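# Stand steel plates on edge in rack slots

## Task

Place every steel plate upright on one of its long edges inside a rack slot, with no more than one plate per slot; leaning against a slot wall is fine. At the end the rack must stand upright and everything must be still, the magnet must be off and holding no plate, nothing may rely on the robot to stay in place, and the arm must have released and moved away.

## Robot and tools

Robot: a single six-joint arm carrying a magnet gripper, a round barrel 48 mm wide with a flat steel face 85 mm beyond the tool mount. The face point is the centre of that face; its z axis points out of the face. Behind the face is a 75 mm spacer and a 75 mm round plate with a flat block, 22 mm thick, jutting out toward the gripper's -y axis; its far corners sweep a 92 mm radius when the last joint turns, and a cable stub leaves its back. Keep that block in mind near the rack walls. The arm base sits on a mounting block at the origin, upright or tilted about halfway toward +y or -y (check the images), facing +x.

Scene frame: fixed to the table, origin on the table top below the base, z = 0 is the table surface, +z up, +x outward from the base, +y to the left when looking along +x.

Magnet: the last number of any row. 1 = on, 0 = off (anything above 0.01 is on). It is a setting that persists, not a pulse, and switches in about 0.1 s. Bare steel lying flat over the central 30 mm gets about 120 N; the pull drops to half at 0.33 mm gap, a fifth at 1 mm, almost nothing at 10 mm, so seat the face flat on the plate before lifting. Only friction resists sliding, so tilting the face or moving fast can shed a heavy plate. Off, about 0.3 N remains. The magnet also grabs fixed steel and can pin the arm until switched off.

execute_actions: argument actions is a list of chunks; each chunk is a table of up to 15 rows, each row played for one 1/30 s step; a shorter table repeats its final row. Each row has 7 numbers: dx, dy, dz, rx, ry, rz, magnet, each in [-1, 1]. The six motion numbers are an offset, not a pose, measured from the face point's pose at the start of that chunk (every row of the chunk uses the same start), expressed in the face point's own axes. Scale: 1.0 = 0.6 m for dx, dy, dz and 180 degrees for rx, ry, rz, which together form one rotation vector. Write every number literally; no expressions or list tricks. An empty list sends nothing and returns the current state and images. The command is clipped each step to 100 mm and 16 degrees from the measured pose, and motion trails commands by roughly 0.17 s, so large offsets may need several chunks.

move: target is one 7-number row of the same form: an offset in face-point axes, same scale, counted from the pose in the latest result that showed one, plus the magnet value applied at the start. The face point travels a straight path there, 0.5 to 10 s long. speed in m/s, 0.002 to 0.5 (default 0.25); turning rate up to twice that in rad/s. stop_force in N, 13 to 80, optional: the path ends when push against the motion rises by that much for two steps, then backs off two steps and holds. Use it only with very slow speed for pressing down, not on turning moves, and not when pulling away from something you touch. blocking=false returns after 0.5 s while the arm keeps moving; check with wait(0) or end it with stop. The result adds a move line: done, off_target, moving, held, contact or fault, plus limits flags (paced = pose clipped, held = steps blocked) and distance to target.

wait: seconds 0 to 10; holds the last command, lets a running move continue. stop: brakes the running move. zoom_image: camera is cam_high, cam_low or cam_wrist; region is [x0, y0, x1, y1] pixels in the 504x504 image, at most 504 by 504. finished_scene: scene = number of the current scene; irreversible, only call once the plates stand on their own.

Result lines: end_effector_position (m) and end_effector_quat_wxyz give the measured face point pose in the scene frame (the orientation defines the face axes); velocities in m/s and rad/s; joint positions and velocities for six joints; Hand target (pose the drive is aiming at); Off the commanded pose; Wrist force and torque in face-point axes (pushing on a surface gives force back toward the arm; offset up to ~5.5 N, noise ~3.4 N, saturates near 100 N; "no reading" is harmless); magnet_out, magnet_back, part_present (1 when strong hold, about 36 N or more). "pose unreachable", "cause:" and "joint sent to its limit" lines report clearance checks and joint limits. Images come in order cam_high, cam_low, cam_wrist and show the true scene; printed positions may be off at long reach.

Avoid: any outside force of 150 N or joint torque over its limit (pan and lift 313, elbow 142, wrists 51.3 N m, held weight included) triggers a 10 s stop. The arm is stiff, so targets even slightly past a contact can fault; approach slowly with stop_force. Long heavy holds heat motors (warning from 70 °C, brakes at 85 °C). Do not drop, slam, or knock plates or the rack, and never push anything off the table. Objects may occasionally get nudged by outside pushes. Finish by switching the magnet off, lifting clear, and checking the plates stay upright.

Each tool is called by a JSON object that holds its "api" and its "payload", one argument or row to a line.

## Session

{"api": "execute_actions", "payload": {
  "actions": []
}}

Scene clock: 0.00 s.
end_effector_position=(+1.1470, +0.3911, +0.2306) magnet_out=0 magnet_back=1 part_present=0 end_effector_quat_wxyz=(+0.557, -0.426, +0.709, +0.069) end_effector_velocity=(+0.000, -0.000, -0.000) end_effector_angular_velocity=(-0.001, -0.000, -0.002)
Joint positions: [ 0.114 -0.597  1.279 -3.375 -1.05   2.477]
Joint velocities: [ 0.     0.    -0.    -0.    -0.002  0.   ]
Motor temperatures (°C, as the motors report them): [29 31 30 33 38 37]
Wrist force (N, on the end effector, along its own x y z axes, offset not removed): no reading
Wrist torque (N m, same axes, about the end effector's origin, offset not removed): no reading
Hand target: +1.147, +0.391, +0.231; +0.557, -0.426, +0.709, +0.069

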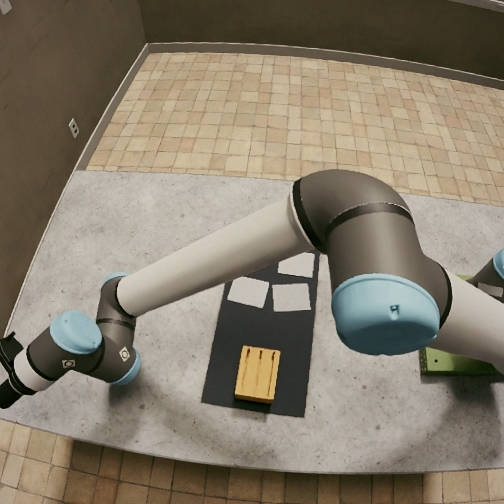

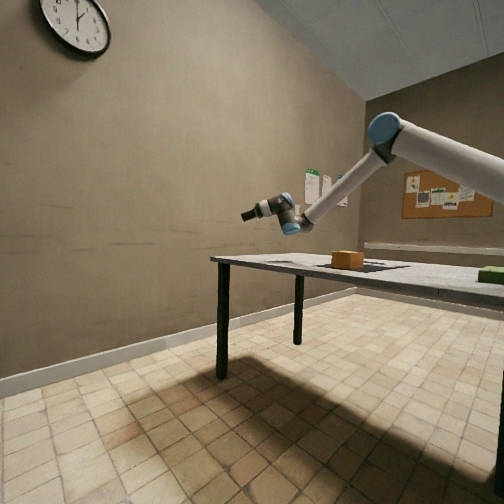

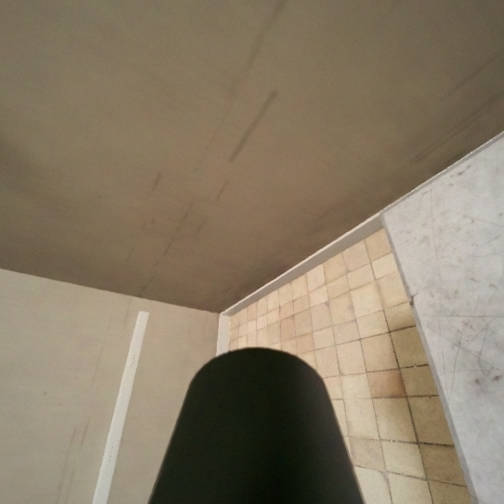

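{"api": "move", "payload": {
  "target": [0,0,0,-0.443,0.055,-0.564,0]
}}

Scene clock: 10.03 s.
end_effector_position=(+1.1473, +0.3910, +0.2305) magnet_out=0 magnet_back=1 part_present=0 end_effector_quat_wxyz=(-0.001, +1.000, -0.001, +0.000) end_effector_velocity=(+0.000, +0.000, -0.000) end_effector_angular_velocity=(-0.006, -0.001, +0.010)
Joint positions: [ 0.211 -0.565  0.734 -1.739 -1.583  0.192]
Joint velocities: [ 0.001  0.001 -0.003  0.002 -0.006 -0.008]
Motor temperatures (°C, as the motors report them): [29 31 30 33 38 37]
Wrist force (N, on the end effector, along its own x y z axes, offset not removed): [-1.6 3.5 -6.4]
Wrist torque (N m, same axes, about the end effector's origin, offset not removed): [0.44 0.28 -0.19]
Hand target: +1.147, +0.391, +0.230; -0.000, +1.000, -0.001, +0.000
Off the commanded pose: 0.000 m, 0 deg.
move: done

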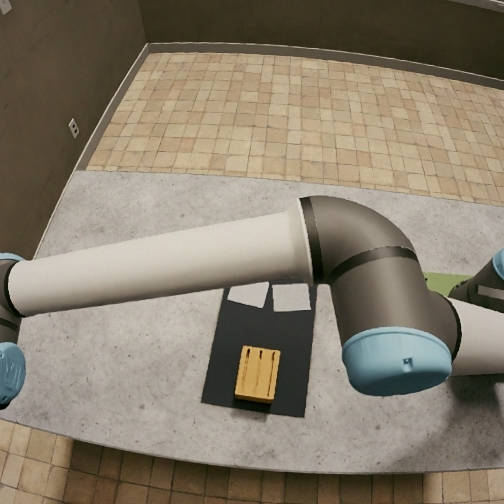

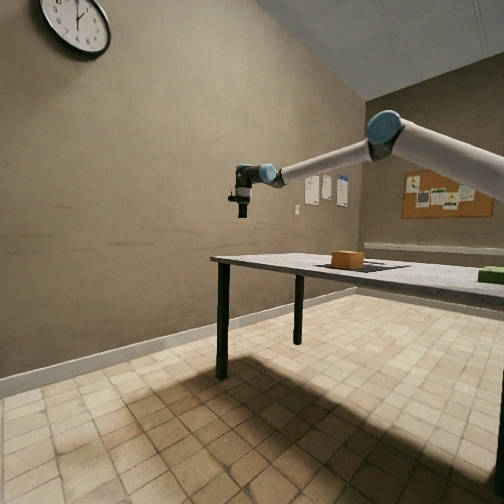

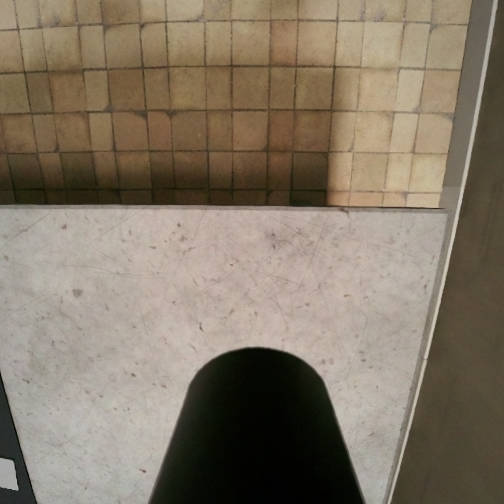

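Move to (0.65, 0.05, 0.3) for a view.

{"api": "move", "payload": {
  "target": [-0.83,0.57,-0.12,0,0,0,0]
}}

Scene clock: 15.17 s.
end_effector_position=(+0.6484, +0.0501, +0.3015) magnet_out=0 magnet_back=1 part_present=0 end_effector_quat_wxyz=(-0.001, +1.000, -0.001, +0.000) end_effector_velocity=(-0.002, -0.001, +0.000) end_effector_angular_velocity=(-0.000, +0.001, +0.001)
Joint positions: [-0.162 -1.532  2.096 -2.138 -1.582 -0.181]
Joint velocities: [-0.002 -0.003  0.003  0.001 -0.    -0.003]
Motor temperatures (°C, as the motors report them): [29 31 30 33 38 37]
Wrist force (N, on the end effector, along its own x y z axes, offset not removed): [-0.9 1.0 2.1]
Wrist torque (N m, same axes, about the end effector's origin, offset not removed): [-0.20 0.46 -0.20]
Hand target: +0.648, +0.050, +0.302; -0.001, +1.000, -0.001, +0.000
Off the commanded pose: 0.000 m, 0 deg.
move: done

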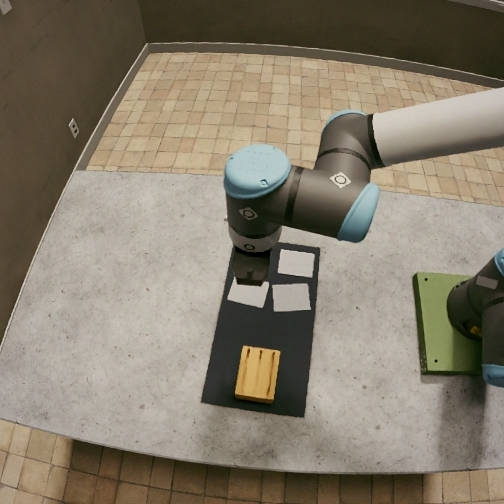

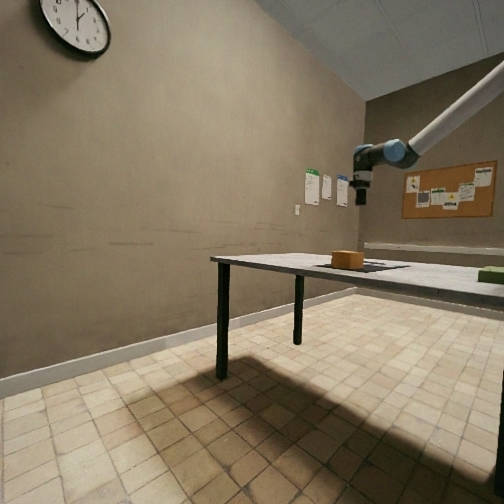

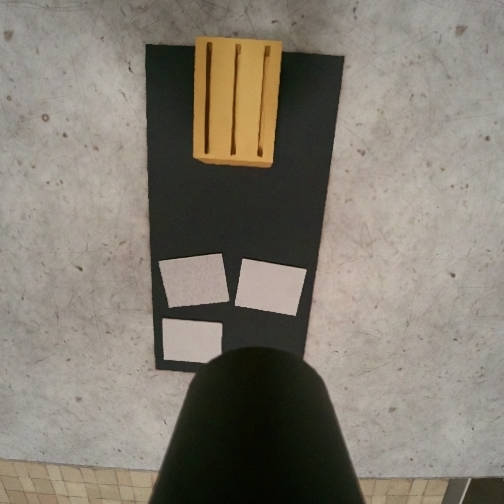

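{"api": "move", "payload": {
  "target": [0.03,0,0.37,0,0,0,0]
}}

Scene clock: 18.27 s.
end_effector_position=(+0.6662, +0.0507, +0.0800) magnet_out=0 magnet_back=1 part_present=0 end_effector_quat_wxyz=(-0.001, +1.000, -0.001, +0.000) end_effector_velocity=(+0.001, +0.001, -0.002) end_effector_angular_velocity=(-0.000, -0.002, +0.001)
Joint positions: [-0.161 -1.198  2.212 -2.588 -1.582 -0.18 ]
Joint velocities: [ 0.002  0.004 -0.001 -0.004  0.     0.   ]
Motor temperatures (°C, as the motors report them): [29 31 30 33 38 37]
Wrist force (N, on the end effector, along its own x y z axes, offset not removed): [0.6 0.8 -5.5]
Wrist torque (N m, same axes, about the end effector's origin, offset not removed): [-0.17 -0.11 -0.43]
Hand target: +0.666, +0.051, +0.080; -0.001, +1.000, -0.001, +0.000
Off the commanded pose: 0.001 m, 0 deg.
move: done

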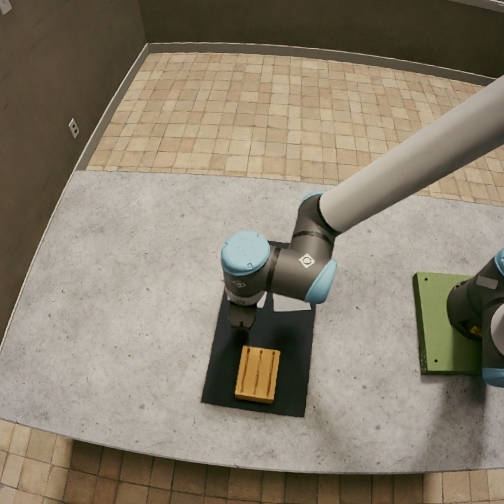

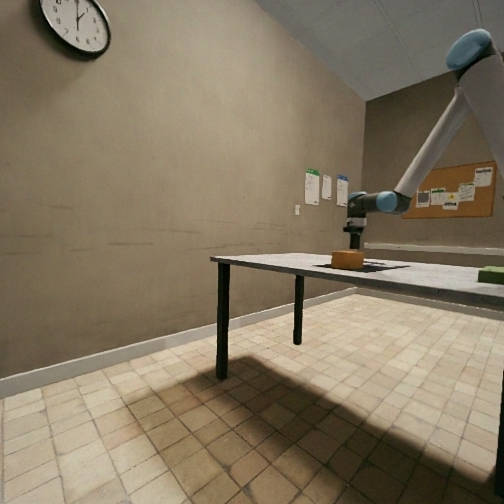

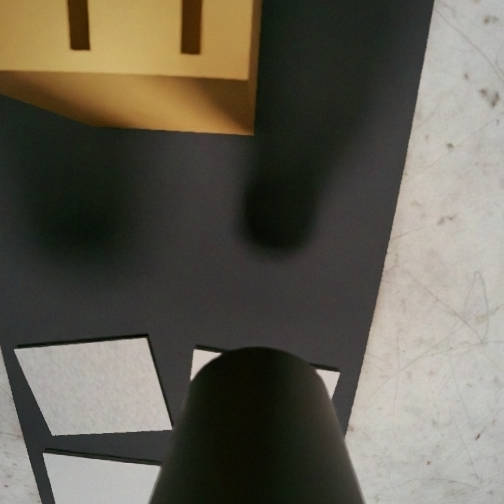

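{"api": "move", "payload": {
  "target": [0.005,0.09,0,0,0,0,0]
}}

Scene clock: 20.83 s.
end_effector_position=(+0.6691, -0.0031, +0.0800) magnet_out=0 magnet_back=1 part_present=0 end_effector_quat_wxyz=(-0.001, +1.000, -0.001, +0.000) end_effector_velocity=(-0.000, -0.002, -0.000) end_effector_angular_velocity=(+0.002, +0.000, +0.000)
Joint positions: [-0.241 -1.198  2.211 -2.588 -1.582 -0.26 ]
Joint velocities: [-0.003 -0.     0.     0.     0.002 -0.003]
Motor temperatures (°C, as the motors report them): [29 31 30 33 38 37]
Wrist force (N, on the end effector, along its own x y z axes, offset not removed): [2.6 -3.4 7.4]
Wrist torque (N m, same axes, about the end effector's origin, offset not removed): [-0.35 -0.04 -0.31]
Hand target: +0.669, -0.003, +0.080; -0.001, +1.000, -0.001, +0.000
Off the commanded pose: 0.000 m, 0 deg.
move: done

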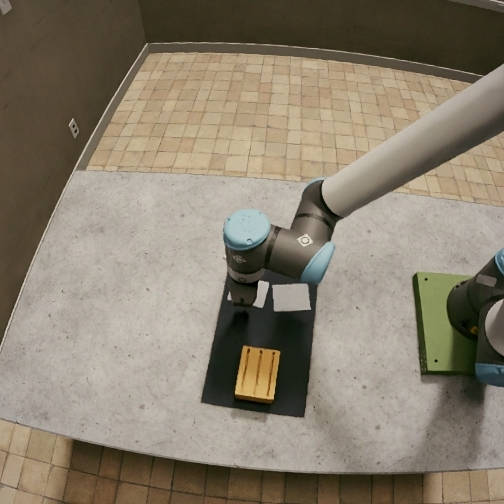

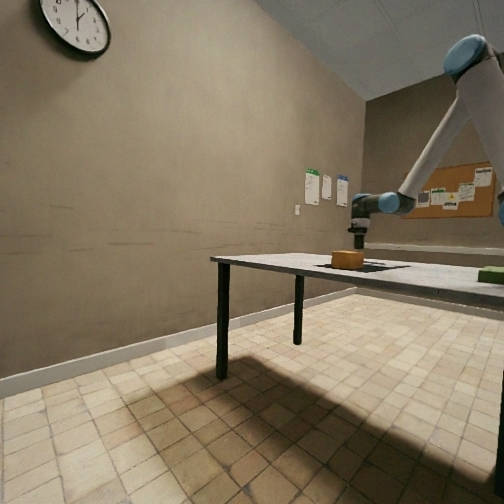

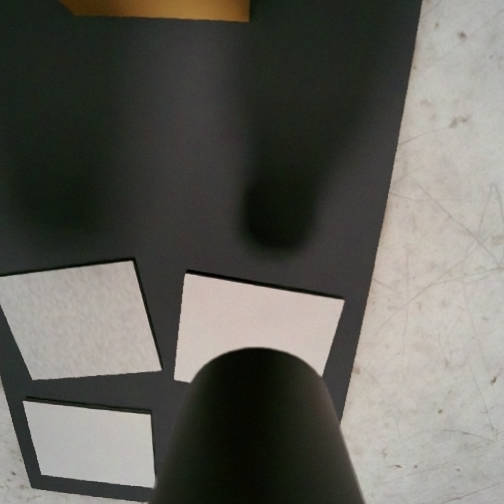

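{"api": "move", "payload": {
  "target": [0,0,0.1,0,0,0.045,1]
}}

{"api": "move", "payload": {
  "target": [0,0,0.04,0,0,0,1],
  "speed": 0.01,
  "stop_force": 15
}}

{"api": "move", "payload": {
  "target": [0,0,-0.45,0,0,-0.545,1],
  "speed": 0.15
}}

{"api": "move", "payload": {
  "target": [0.3,0,0,0.5,0,0,1]
}}

Scene clock: 24.77 s.
end_effector_position=(+0.6689, -0.0029, +0.0202) magnet_out=1 magnet_back=0 part_present=0 end_effector_quat_wxyz=(-0.001, +0.997, -0.072, -0.000) end_effector_velocity=(-0.000, +0.000, -0.002) end_effector_angular_velocity=(-0.001, -0.000, -0.005)
Joint positions: [-0.242 -1.091  2.223 -2.707 -1.582 -0.12 ]
Joint velocities: [ 0.     0.004  0.    -0.004 -0.001  0.005]
Motor temperatures (°C, as the motors report them): [29 31 30 33 38 37]
Wrist force (N, on the end effector, along its own x y z axes, offset not removed): [3.0 -1.4 0.6]
Wrist torque (N m, same axes, about the end effector's origin, offset not removed): [-0.22 -0.07 -0.09]
Hand target: +0.669, -0.003, +0.020; -0.001, +0.997, -0.072, +0.000
Off the commanded pose: 0.000 m, 0 deg.
move: done

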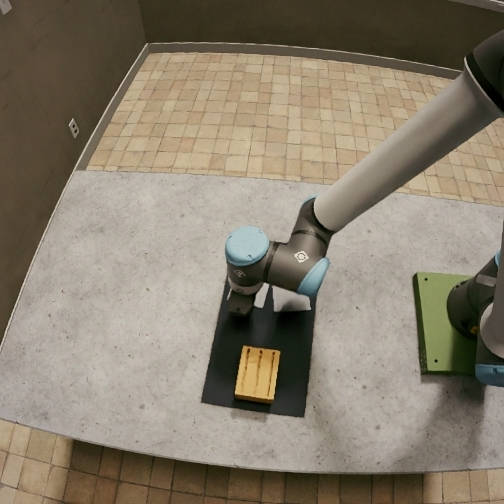

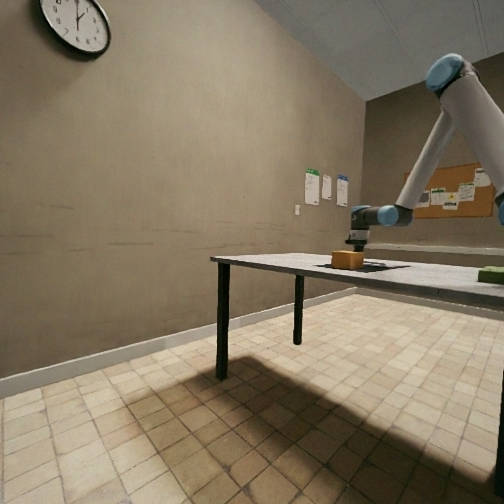

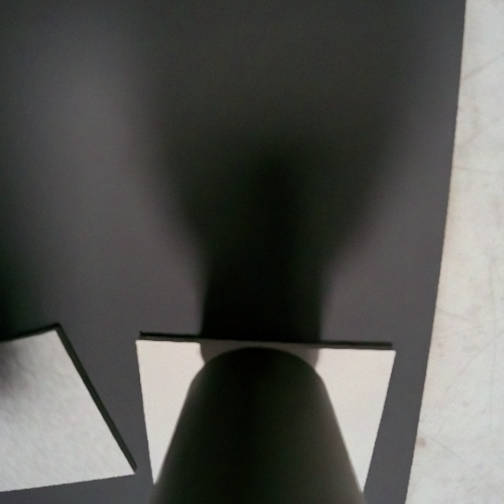

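Scene clock: 36.63 s.
end_effector_position=(+0.6692, -0.0030, +0.0044) magnet_out=1 magnet_back=0 part_present=1 end_effector_quat_wxyz=(-0.001, +0.997, -0.072, +0.000) end_effector_velocity=(+0.000, +0.000, +0.000) end_effector_angular_velocity=(+0.001, -0.001, -0.001)
Joint positions: [-0.243 -1.061  2.224 -2.739 -1.582 -0.121]
Joint velocities: [-0.     0.    -0.    -0.     0.001  0.001]
Motor temperatures (°C, as the motors report them): [29 31 30 33 38 37]
Wrist force (N, on the end effector, along its own x y z axes, offset not removed): [-7.5 -1.9 -27.8]
Wrist torque (N m, same axes, about the end effector's origin, offset not removed): [-1.39 -0.32 -0.01]
Hand target: +0.669, -0.003, +0.004; -0.001, +0.997, -0.072, +0.000
Off the commanded pose: 0.008 m, 0 deg.
FORCE FAULT: contact force on the arm reached its limit, and the arm stopped for 10 seconds. The contact can be on any part of the arm, not only on its tool. That time counts as 20 of the actions that you can send in this scene. The arm's remaining commands of this call were not run. The arm holds still and accepts commands again. Move the arm away from the contact; if what it grips holds it there, let go first. Pushing or pulling that hard again can fault the arm again.
move: fault (stop_force had ended the path)

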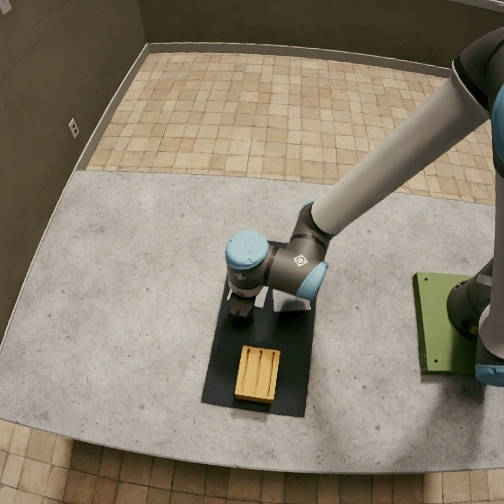

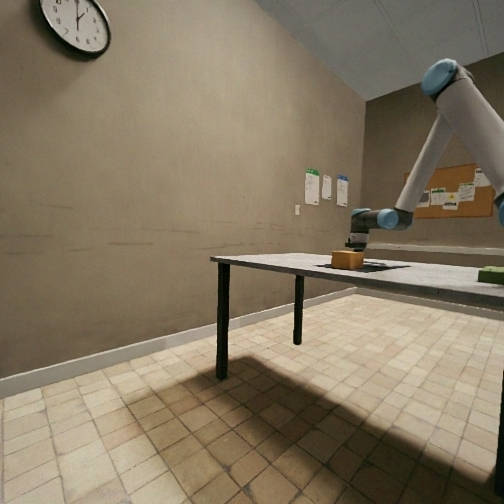

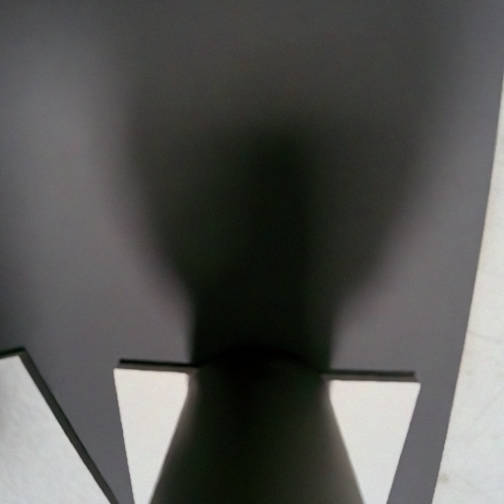

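not run: a fault stop came before this call.

not run: a fault stop came before this call.

Next time stop at z≈0.007 and let the magnet pull.

{"api": "move", "payload": {
  "target": [0,0,-0.45,0,0,-0.545,1],
  "speed": 0.15
}}

{"api": "move", "payload": {
  "target": [0.3,0,0,0.5,0,0,1]
}}

Scene clock: 43.97 s.
end_effector_position=(+0.6690, -0.0035, +0.2738) magnet_out=1 magnet_back=0 part_present=1 end_effector_quat_wxyz=(-0.000, +0.708, +0.706, +0.001) end_effector_velocity=(+0.000, +0.000, +0.001) end_effector_angular_velocity=(+0.001, +0.001, +0.012)
Joint positions: [-0.238 -1.475  2.091 -2.192 -1.582 -1.827]
Joint velocities: [ 0.001 -0.001 -0.002  0.004  0.    -0.011]
Motor temperatures (°C, as the motors report them): [29 31 30 33 38 37]
Wrist force (N, on the end effector, along its own x y z axes, offset not removed): [5.3 5.1 7.0]
Wrist torque (N m, same axes, about the end effector's origin, offset not removed): [0.40 -0.28 -0.15]
Hand target: +0.669, -0.004, +0.274; -0.000, +0.708, +0.706, +0.001
Off the commanded pose: 0.001 m, 0 deg.
move: done

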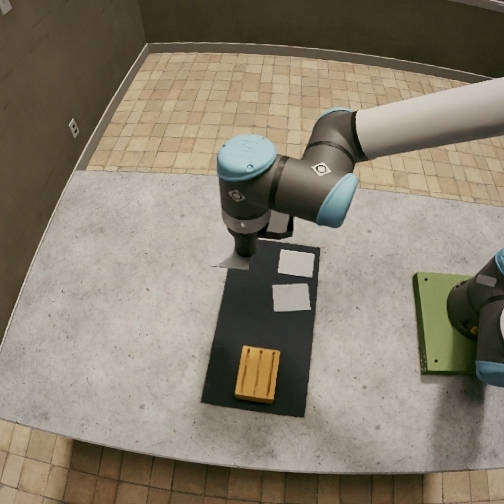

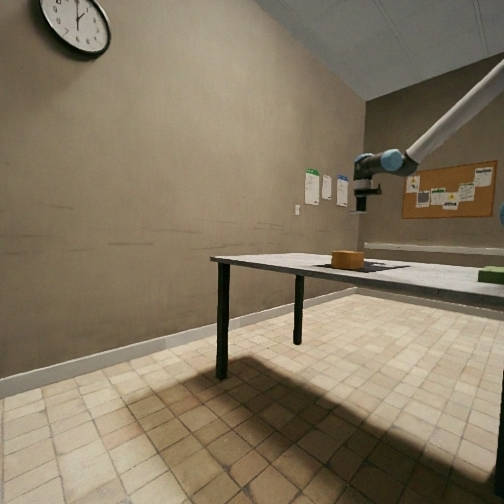

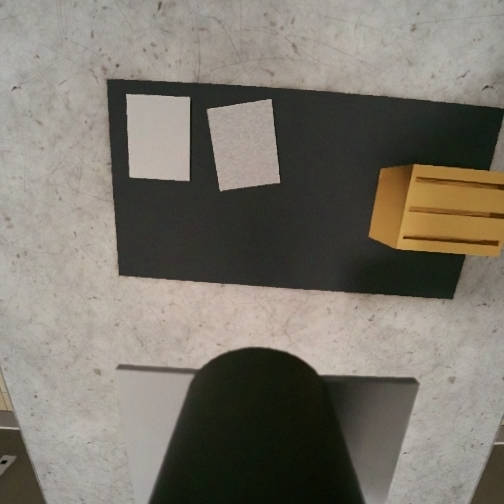

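Scene clock: 47.63 s.
end_effector_position=(+0.6696, +0.1762, +0.2742) magnet_out=1 magnet_back=0 part_present=1 end_effector_quat_wxyz=(+0.500, -0.501, -0.500, +0.499) end_effector_velocity=(-0.000, +0.001, +0.000) end_effector_angular_velocity=(+0.000, +0.012, +0.002)
Joint positions: [ 0.027 -0.856  1.386 -0.533 -1.563 -1.557]
Joint velocities: [ 0.001  0.004 -0.002  0.01  -0.001 -0.   ]
Motor temperatures (°C, as the motors report them): [29 31 30 33 38 37]
Wrist force (N, on the end effector, along its own x y z axes, offset not removed): [3.1 -4.5 -5.5]
Wrist torque (N m, same axes, about the end effector's origin, offset not removed): [-0.66 -0.28 -0.03]
Hand target: +0.670, +0.176, +0.274; +0.500, -0.501, -0.500, +0.499
Off the commanded pose: 0.000 m, 0 deg.
move: done

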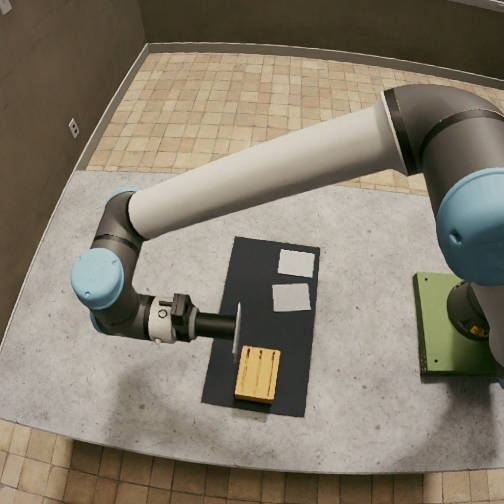

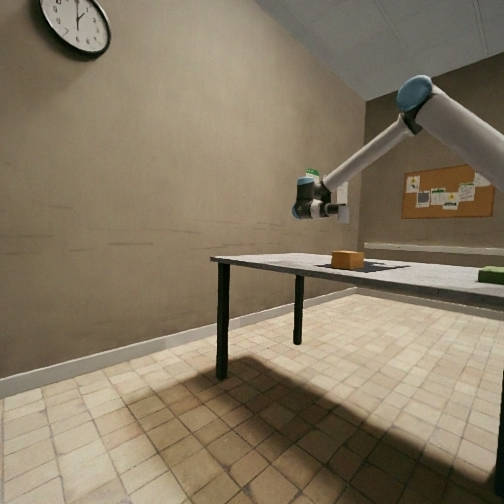

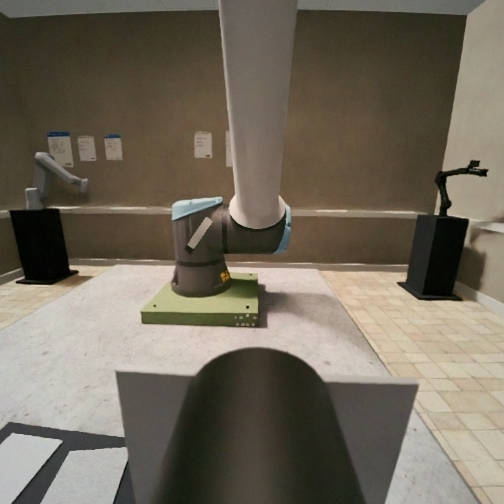

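{"api": "move", "payload": {
  "target": [0.04,0.19,0.13,0,0,0,1],
  "speed": 0.15
}}

{"api": "zoom_image", "payload": {
  "camera": "cam_high",
  "region": [180,300,320,420]
}}

Scene clock: 50.57 s.
end_effector_position=(+0.5920, +0.2005, +0.1603) magnet_out=1 magnet_back=0 part_present=1 end_effector_quat_wxyz=(+0.500, -0.501, -0.500, +0.499) end_effector_velocity=(-0.001, +0.001, -0.002) end_effector_angular_velocity=(+0.000, -0.001, -0.000)
Joint positions: [ 0.055 -0.837  1.602 -0.768 -1.535 -1.557]
Joint velocities: [ 0.001  0.001  0.003 -0.004  0.001 -0.   ]
Motor temperatures (°C, as the motors report them): [29 31 30 33 38 37]
Wrist force (N, on the end effector, along its own x y z axes, offset not removed): [2.5 1.1 -0.5]
Wrist torque (N m, same axes, about the end effector's origin, offset not removed): [-0.26 -0.15 -0.39]
Hand target: +0.592, +0.201, +0.160; +0.500, -0.501, -0.500, +0.499
Off the commanded pose: 0.000 m, 0 deg.
move: done

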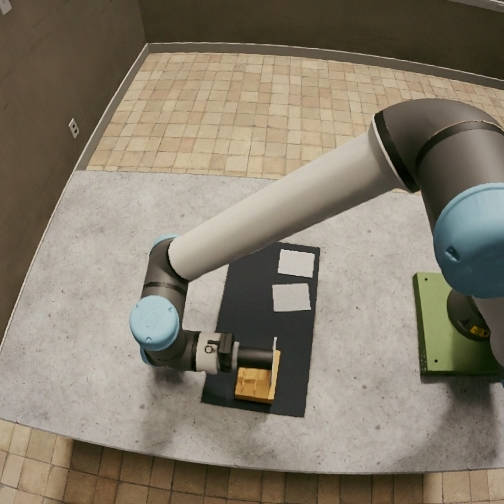

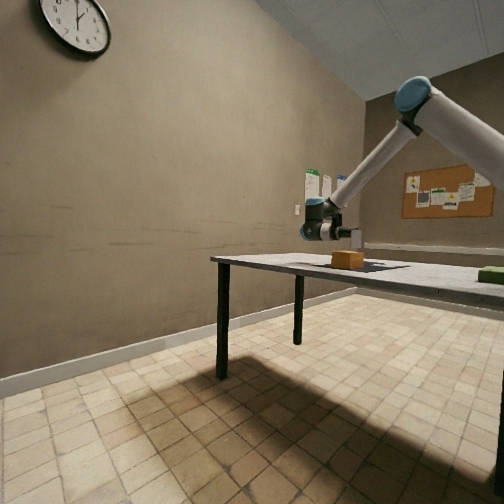

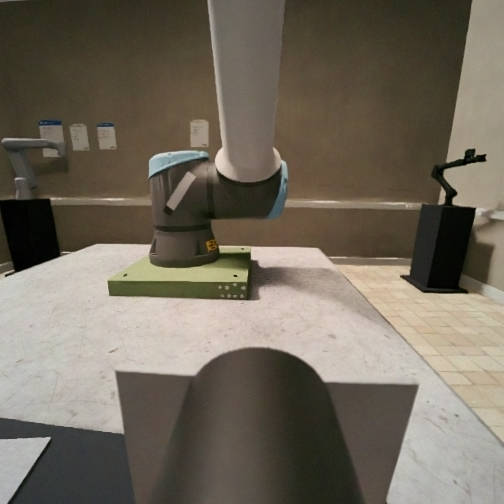

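Region (180, 300, 320, 420) of cam_high's 504x504 image, scaled by 3.600, with more detail than that image has; it fills the top 432 rows of this view, and the rest is white.

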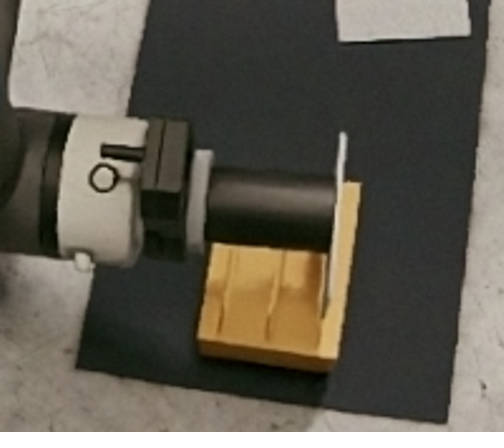

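{"api": "move", "payload": {
  "target": [0.035,0.03,-0.013,0,0,0,1],
  "speed": 0.05
}}

{"api": "move", "payload": {
  "target": [0,0.06,0,0,0,0,1],
  "speed": 0.01,
  "stop_force": 15
}}

{"api": "move", "payload": {
  "target": [0,0.007,0.013,0,0,0,1],
  "speed": 0.002
}}

Scene clock: 54.33 s.
end_effector_position=(+0.5999, +0.2213, +0.1426) magnet_out=1 magnet_back=0 part_present=1 end_effector_quat_wxyz=(+0.500, -0.501, -0.500, +0.499) end_effector_velocity=(+0.001, +0.002, -0.001) end_effector_angular_velocity=(+0.000, -0.001, +0.001)
Joint positions: [ 0.08  -0.801  1.573 -0.775 -1.51  -1.557]
Joint velocities: [ 0.002  0.003 -0.002 -0.001  0.001 -0.   ]
Motor temperatures (°C, as the motors report them): [29 31 30 33 38 37]
Wrist force (N, on the end effector, along its own x y z axes, offset not removed): [1.6 -2.5 1.6]
Wrist torque (N m, same axes, about the end effector's origin, offset not removed): [0.99 -0.27 -0.40]
Hand target: +0.600, +0.221, +0.142; +0.500, -0.501, -0.500, +0.499
Off the commanded pose: 0.000 m, 0 deg.
move: done

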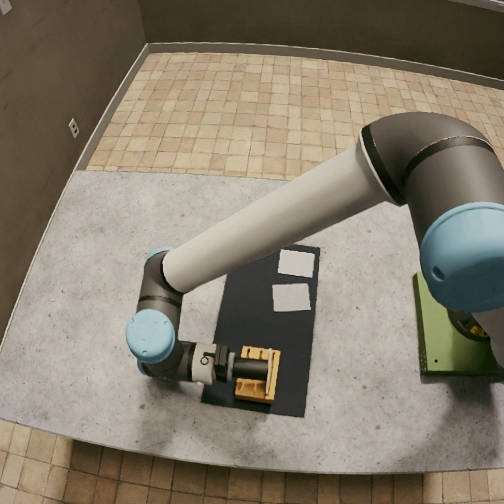

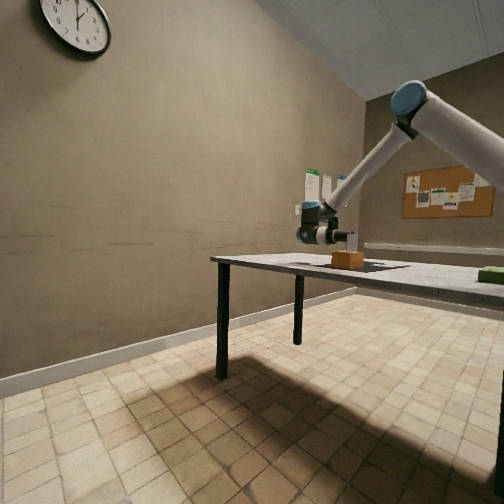

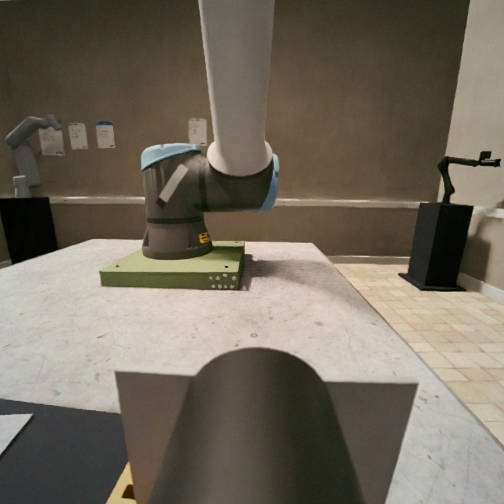

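Scene clock: 54.90 s.
end_effector_position=(+0.6000, +0.2214, +0.1404) magnet_out=1 magnet_back=0 part_present=1 end_effector_quat_wxyz=(+0.500, -0.501, -0.500, +0.499) end_effector_velocity=(-0.000, +0.000, +0.003) end_effector_angular_velocity=(+0.000, +0.004, +0.001)
Joint positions: [ 0.08  -0.799  1.573 -0.778 -1.51  -1.557]
Joint velocities: [ 0.001 -0.002 -0.001  0.007 -0.001 -0.001]
Motor temperatures (°C, as the motors report them): [29 31 30 33 38 37]
Wrist force (N, on the end effector, along its own x y z axes, offset not removed): [4.5 0.4 2.2]
Wrist torque (N m, same axes, about the end effector's origin, offset not removed): [-0.15 -0.33 -0.05]
Hand target: +0.600, +0.221, +0.141; +0.500, -0.501, -0.500, +0.499
Off the commanded pose: 0.034 m, 0 deg.
move: contact

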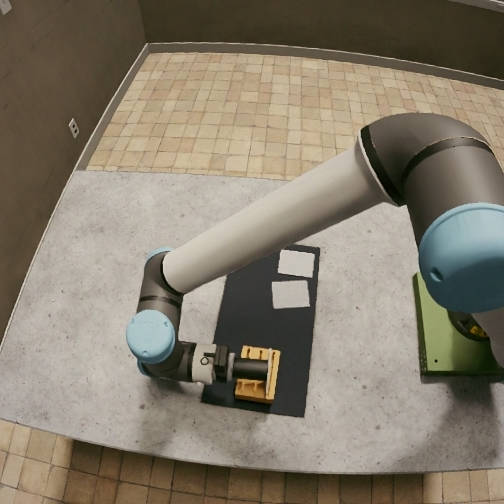

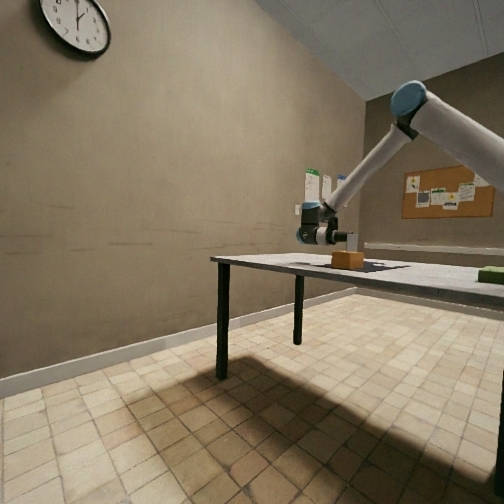

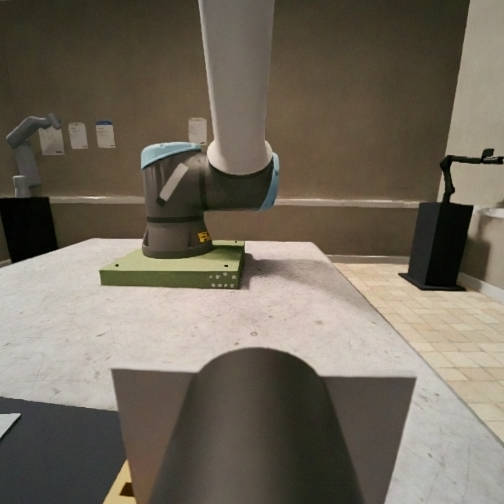

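Scene clock: 59.53 s.
end_effector_position=(+0.5922, +0.2214, +0.1363) magnet_out=1 magnet_back=0 part_present=1 end_effector_quat_wxyz=(+0.500, -0.501, -0.500, +0.499) end_effector_velocity=(-0.000, +0.000, +0.000) end_effector_angular_velocity=(-0.001, -0.001, +0.001)
Joint positions: [ 0.08  -0.803  1.592 -0.793 -1.51  -1.557]
Joint velocities: [ 0.001 -0.     0.    -0.001  0.     0.001]
Motor temperatures (°C, as the motors report them): [29 31 30 33 38 37]
Wrist force (N, on the end effector, along its own x y z axes, offset not removed): [7.0 -13.8 -2.1]
Wrist torque (N m, same axes, about the end effector's origin, offset not removed): [-0.15 -0.44 -0.83]
Hand target: +0.592, +0.221, +0.136; +0.500, -0.501, -0.500, +0.499
Off the commanded pose: 0.000 m, 0 deg.
move: done

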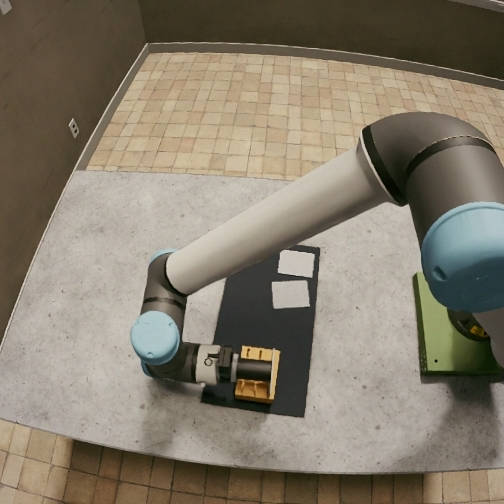

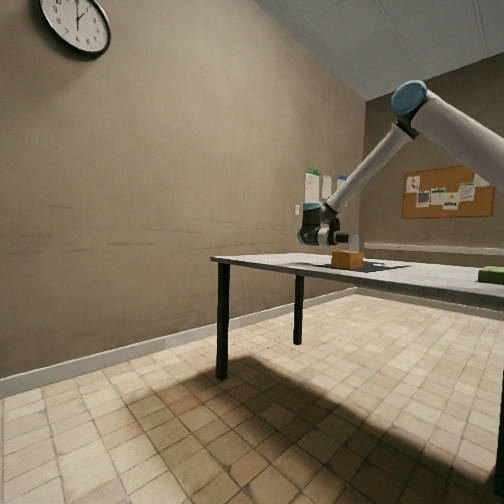

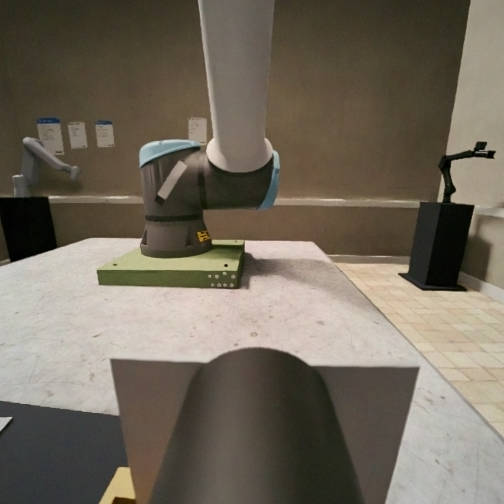

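{"api": "execute_actions", "payload": {
  "actions": [
    [[0,0,0,0,0,0,0]],
    [[0,0,0,0,0,0,0]]
  ]
}}

Scene clock: 61.50 s.
end_effector_position=(+0.5922, +0.2215, +0.1363) magnet_out=0 magnet_back=1 part_present=0 end_effector_quat_wxyz=(+0.500, -0.501, -0.500, +0.499) end_effector_velocity=(+0.000, -0.000, -0.000) end_effector_angular_velocity=(+0.000, +0.001, -0.002)
Joint positions: [ 0.08  -0.803  1.592 -0.793 -1.51  -1.557]
Joint velocities: [-0.001  0.001  0.     0.     0.001 -0.   ]
Motor temperatures (°C, as the motors report them): [29 31 30 33 38 37]
Wrist force (N, on the end effector, along its own x y z axes, offset not removed): [4.2 -0.7 3.6]
Wrist torque (N m, same axes, about the end effector's origin, offset not removed): [-0.18 -0.29 -0.04]
Hand target: +0.592, +0.221, +0.136; +0.500, -0.501, -0.500, +0.499
Off the commanded pose: 0.000 m, 0 deg.

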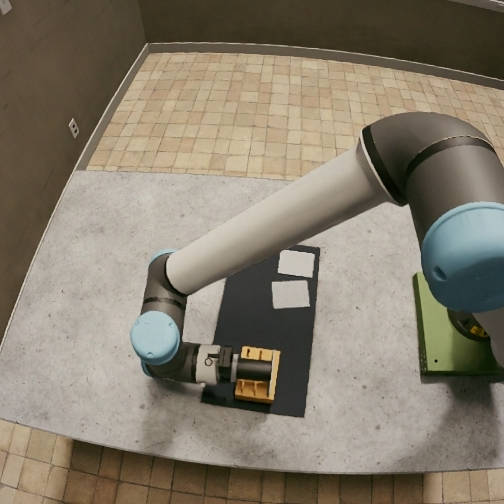

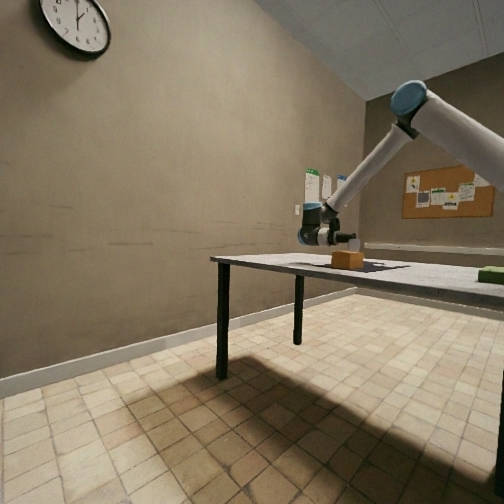

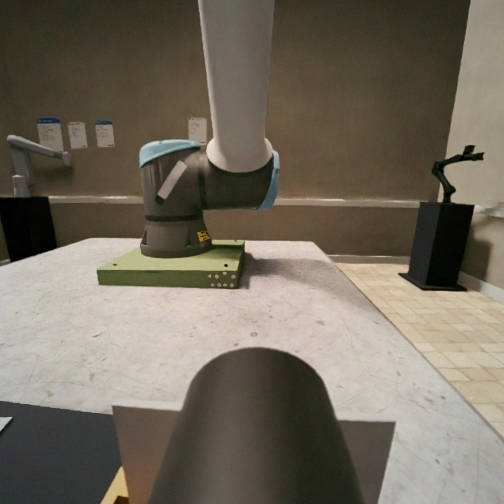

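{"api": "move", "payload": {
  "target": [0,-0.23,-0.05,0,0,0,0]
}}

{"api": "move", "payload": {
  "target": [-0.3,0,0,-0.5,0,0,0]
}}

{"api": "move", "payload": {
  "target": [0,0,0,0,0,0.5,0]
}}

Scene clock: 64.50 s.
end_effector_position=(+0.6218, +0.2212, +0.2740) magnet_out=0 magnet_back=1 part_present=0 end_effector_quat_wxyz=(+0.500, -0.501, -0.500, +0.499) end_effector_velocity=(+0.001, -0.000, +0.002) end_effector_angular_velocity=(-0.000, +0.000, +0.000)
Joint positions: [ 0.08  -0.907  1.48  -0.577 -1.51  -1.557]
Joint velocities: [-0.    -0.001 -0.003  0.004 -0.001  0.   ]
Motor temperatures (°C, as the motors report them): [29 31 30 33 38 37]
Wrist force (N, on the end effector, along its own x y z axes, offset not removed): [0.3 1.8 -5.0]
Wrist torque (N m, same axes, about the end effector's origin, offset not removed): [0.12 0.11 -0.12]
Hand target: +0.622, +0.221, +0.274; +0.500, -0.501, -0.500, +0.499
Off the commanded pose: 0.000 m, 0 deg.
move: done

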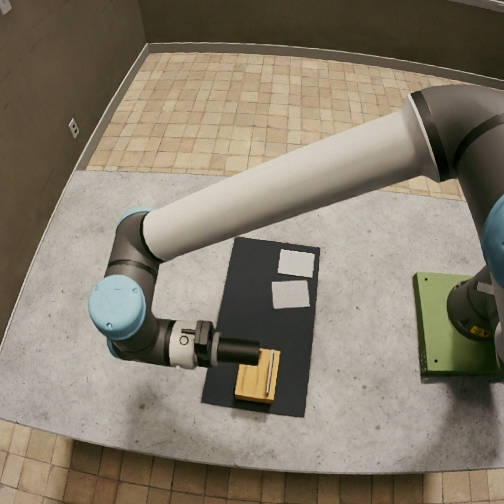

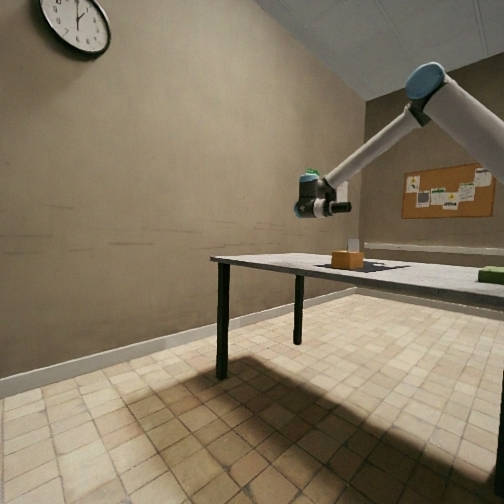

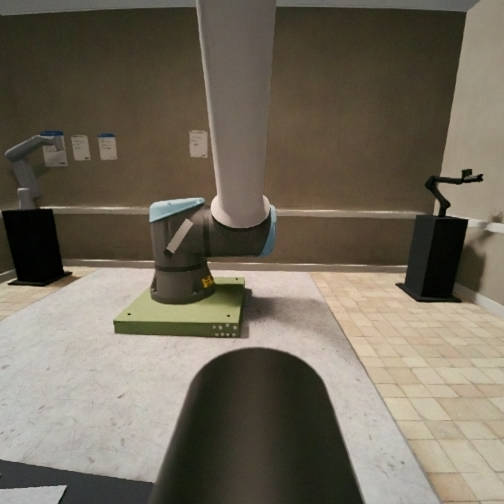

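Scene clock: 68.17 s.
end_effector_position=(+0.6211, +0.0415, +0.2737) magnet_out=0 magnet_back=1 part_present=0 end_effector_quat_wxyz=(-0.000, +0.708, +0.706, +0.001) end_effector_velocity=(+0.000, -0.000, -0.000) end_effector_angular_velocity=(+0.000, -0.015, +0.002)
Joint positions: [-0.185 -1.549  2.172 -2.199 -1.582 -1.774]
Joint velocities: [-0.002 -0.003  0.007 -0.019  0.003 -0.004]
Motor temperatures (°C, as the motors report them): [29 31 30 33 38 37]
Wrist force (N, on the end effector, along its own x y z axes, offset not removed): [2.2 0.8 -5.1]
Wrist torque (N m, same axes, about the end effector's origin, offset not removed): [-0.15 -0.11 -0.18]
Hand target: +0.621, +0.041, +0.274; +0.000, +0.708, +0.706, +0.002
Off the commanded pose: 0.000 m, 0 deg.
move: done

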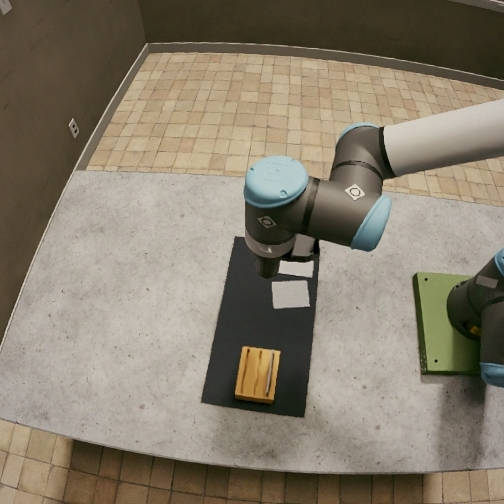

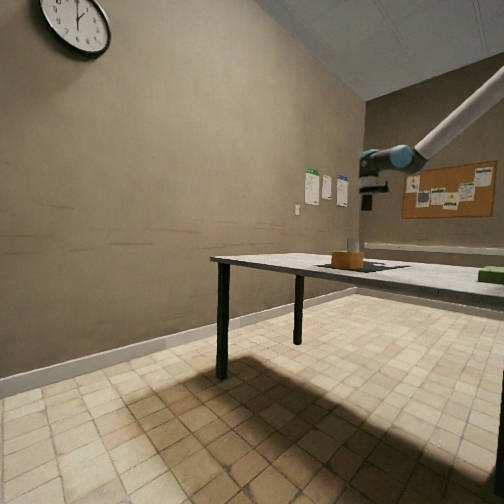

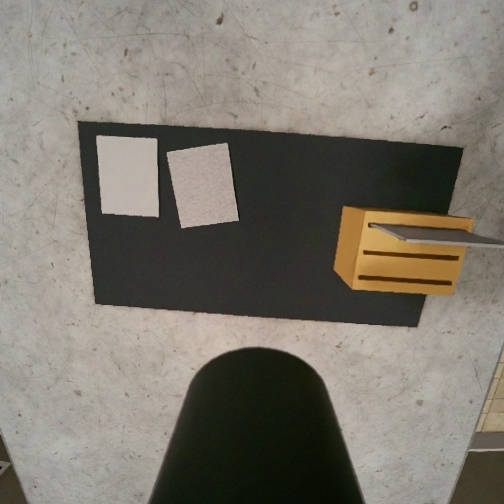

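Scene clock: 71.83 s.
end_effector_position=(+0.6211, +0.0414, +0.2738) magnet_out=0 magnet_back=1 part_present=0 end_effector_quat_wxyz=(-0.001, +1.000, -0.001, +0.001) end_effector_velocity=(+0.000, +0.001, +0.000) end_effector_angular_velocity=(-0.002, +0.000, -0.011)
Joint positions: [-0.185 -1.549  2.172 -2.199 -1.582 -0.205]
Joint velocities: [ 0.002  0.    -0.     0.    -0.002  0.013]
Motor temperatures (°C, as the motors report them): [29 31 30 33 38 37]
Wrist force (N, on the end effector, along its own x y z axes, offset not removed): [3.7 -1.0 -2.5]
Wrist torque (N m, same axes, about the end effector's origin, offset not removed): [-0.32 -0.47 -0.06]
Hand target: +0.621, +0.041, +0.274; -0.001, +1.000, -0.002, +0.001
Off the commanded pose: 0.000 m, 0 deg.
move: done

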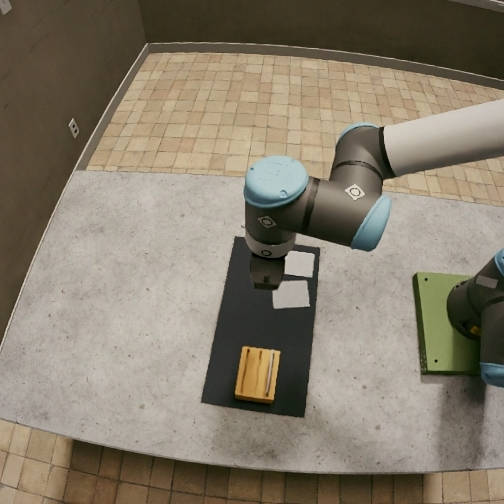

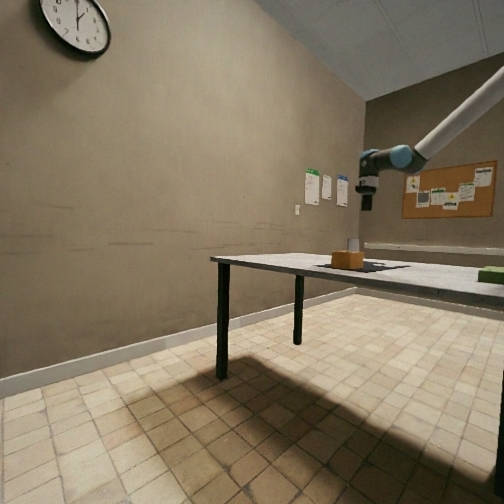

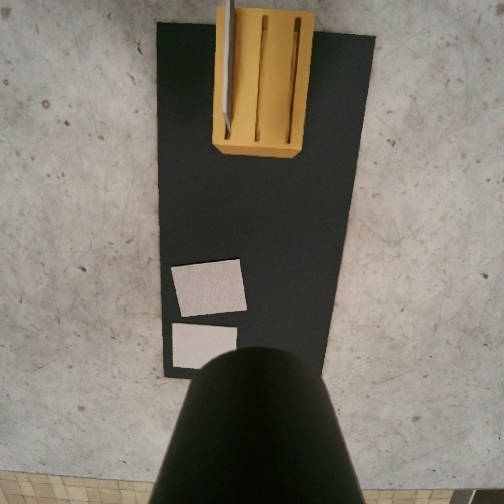

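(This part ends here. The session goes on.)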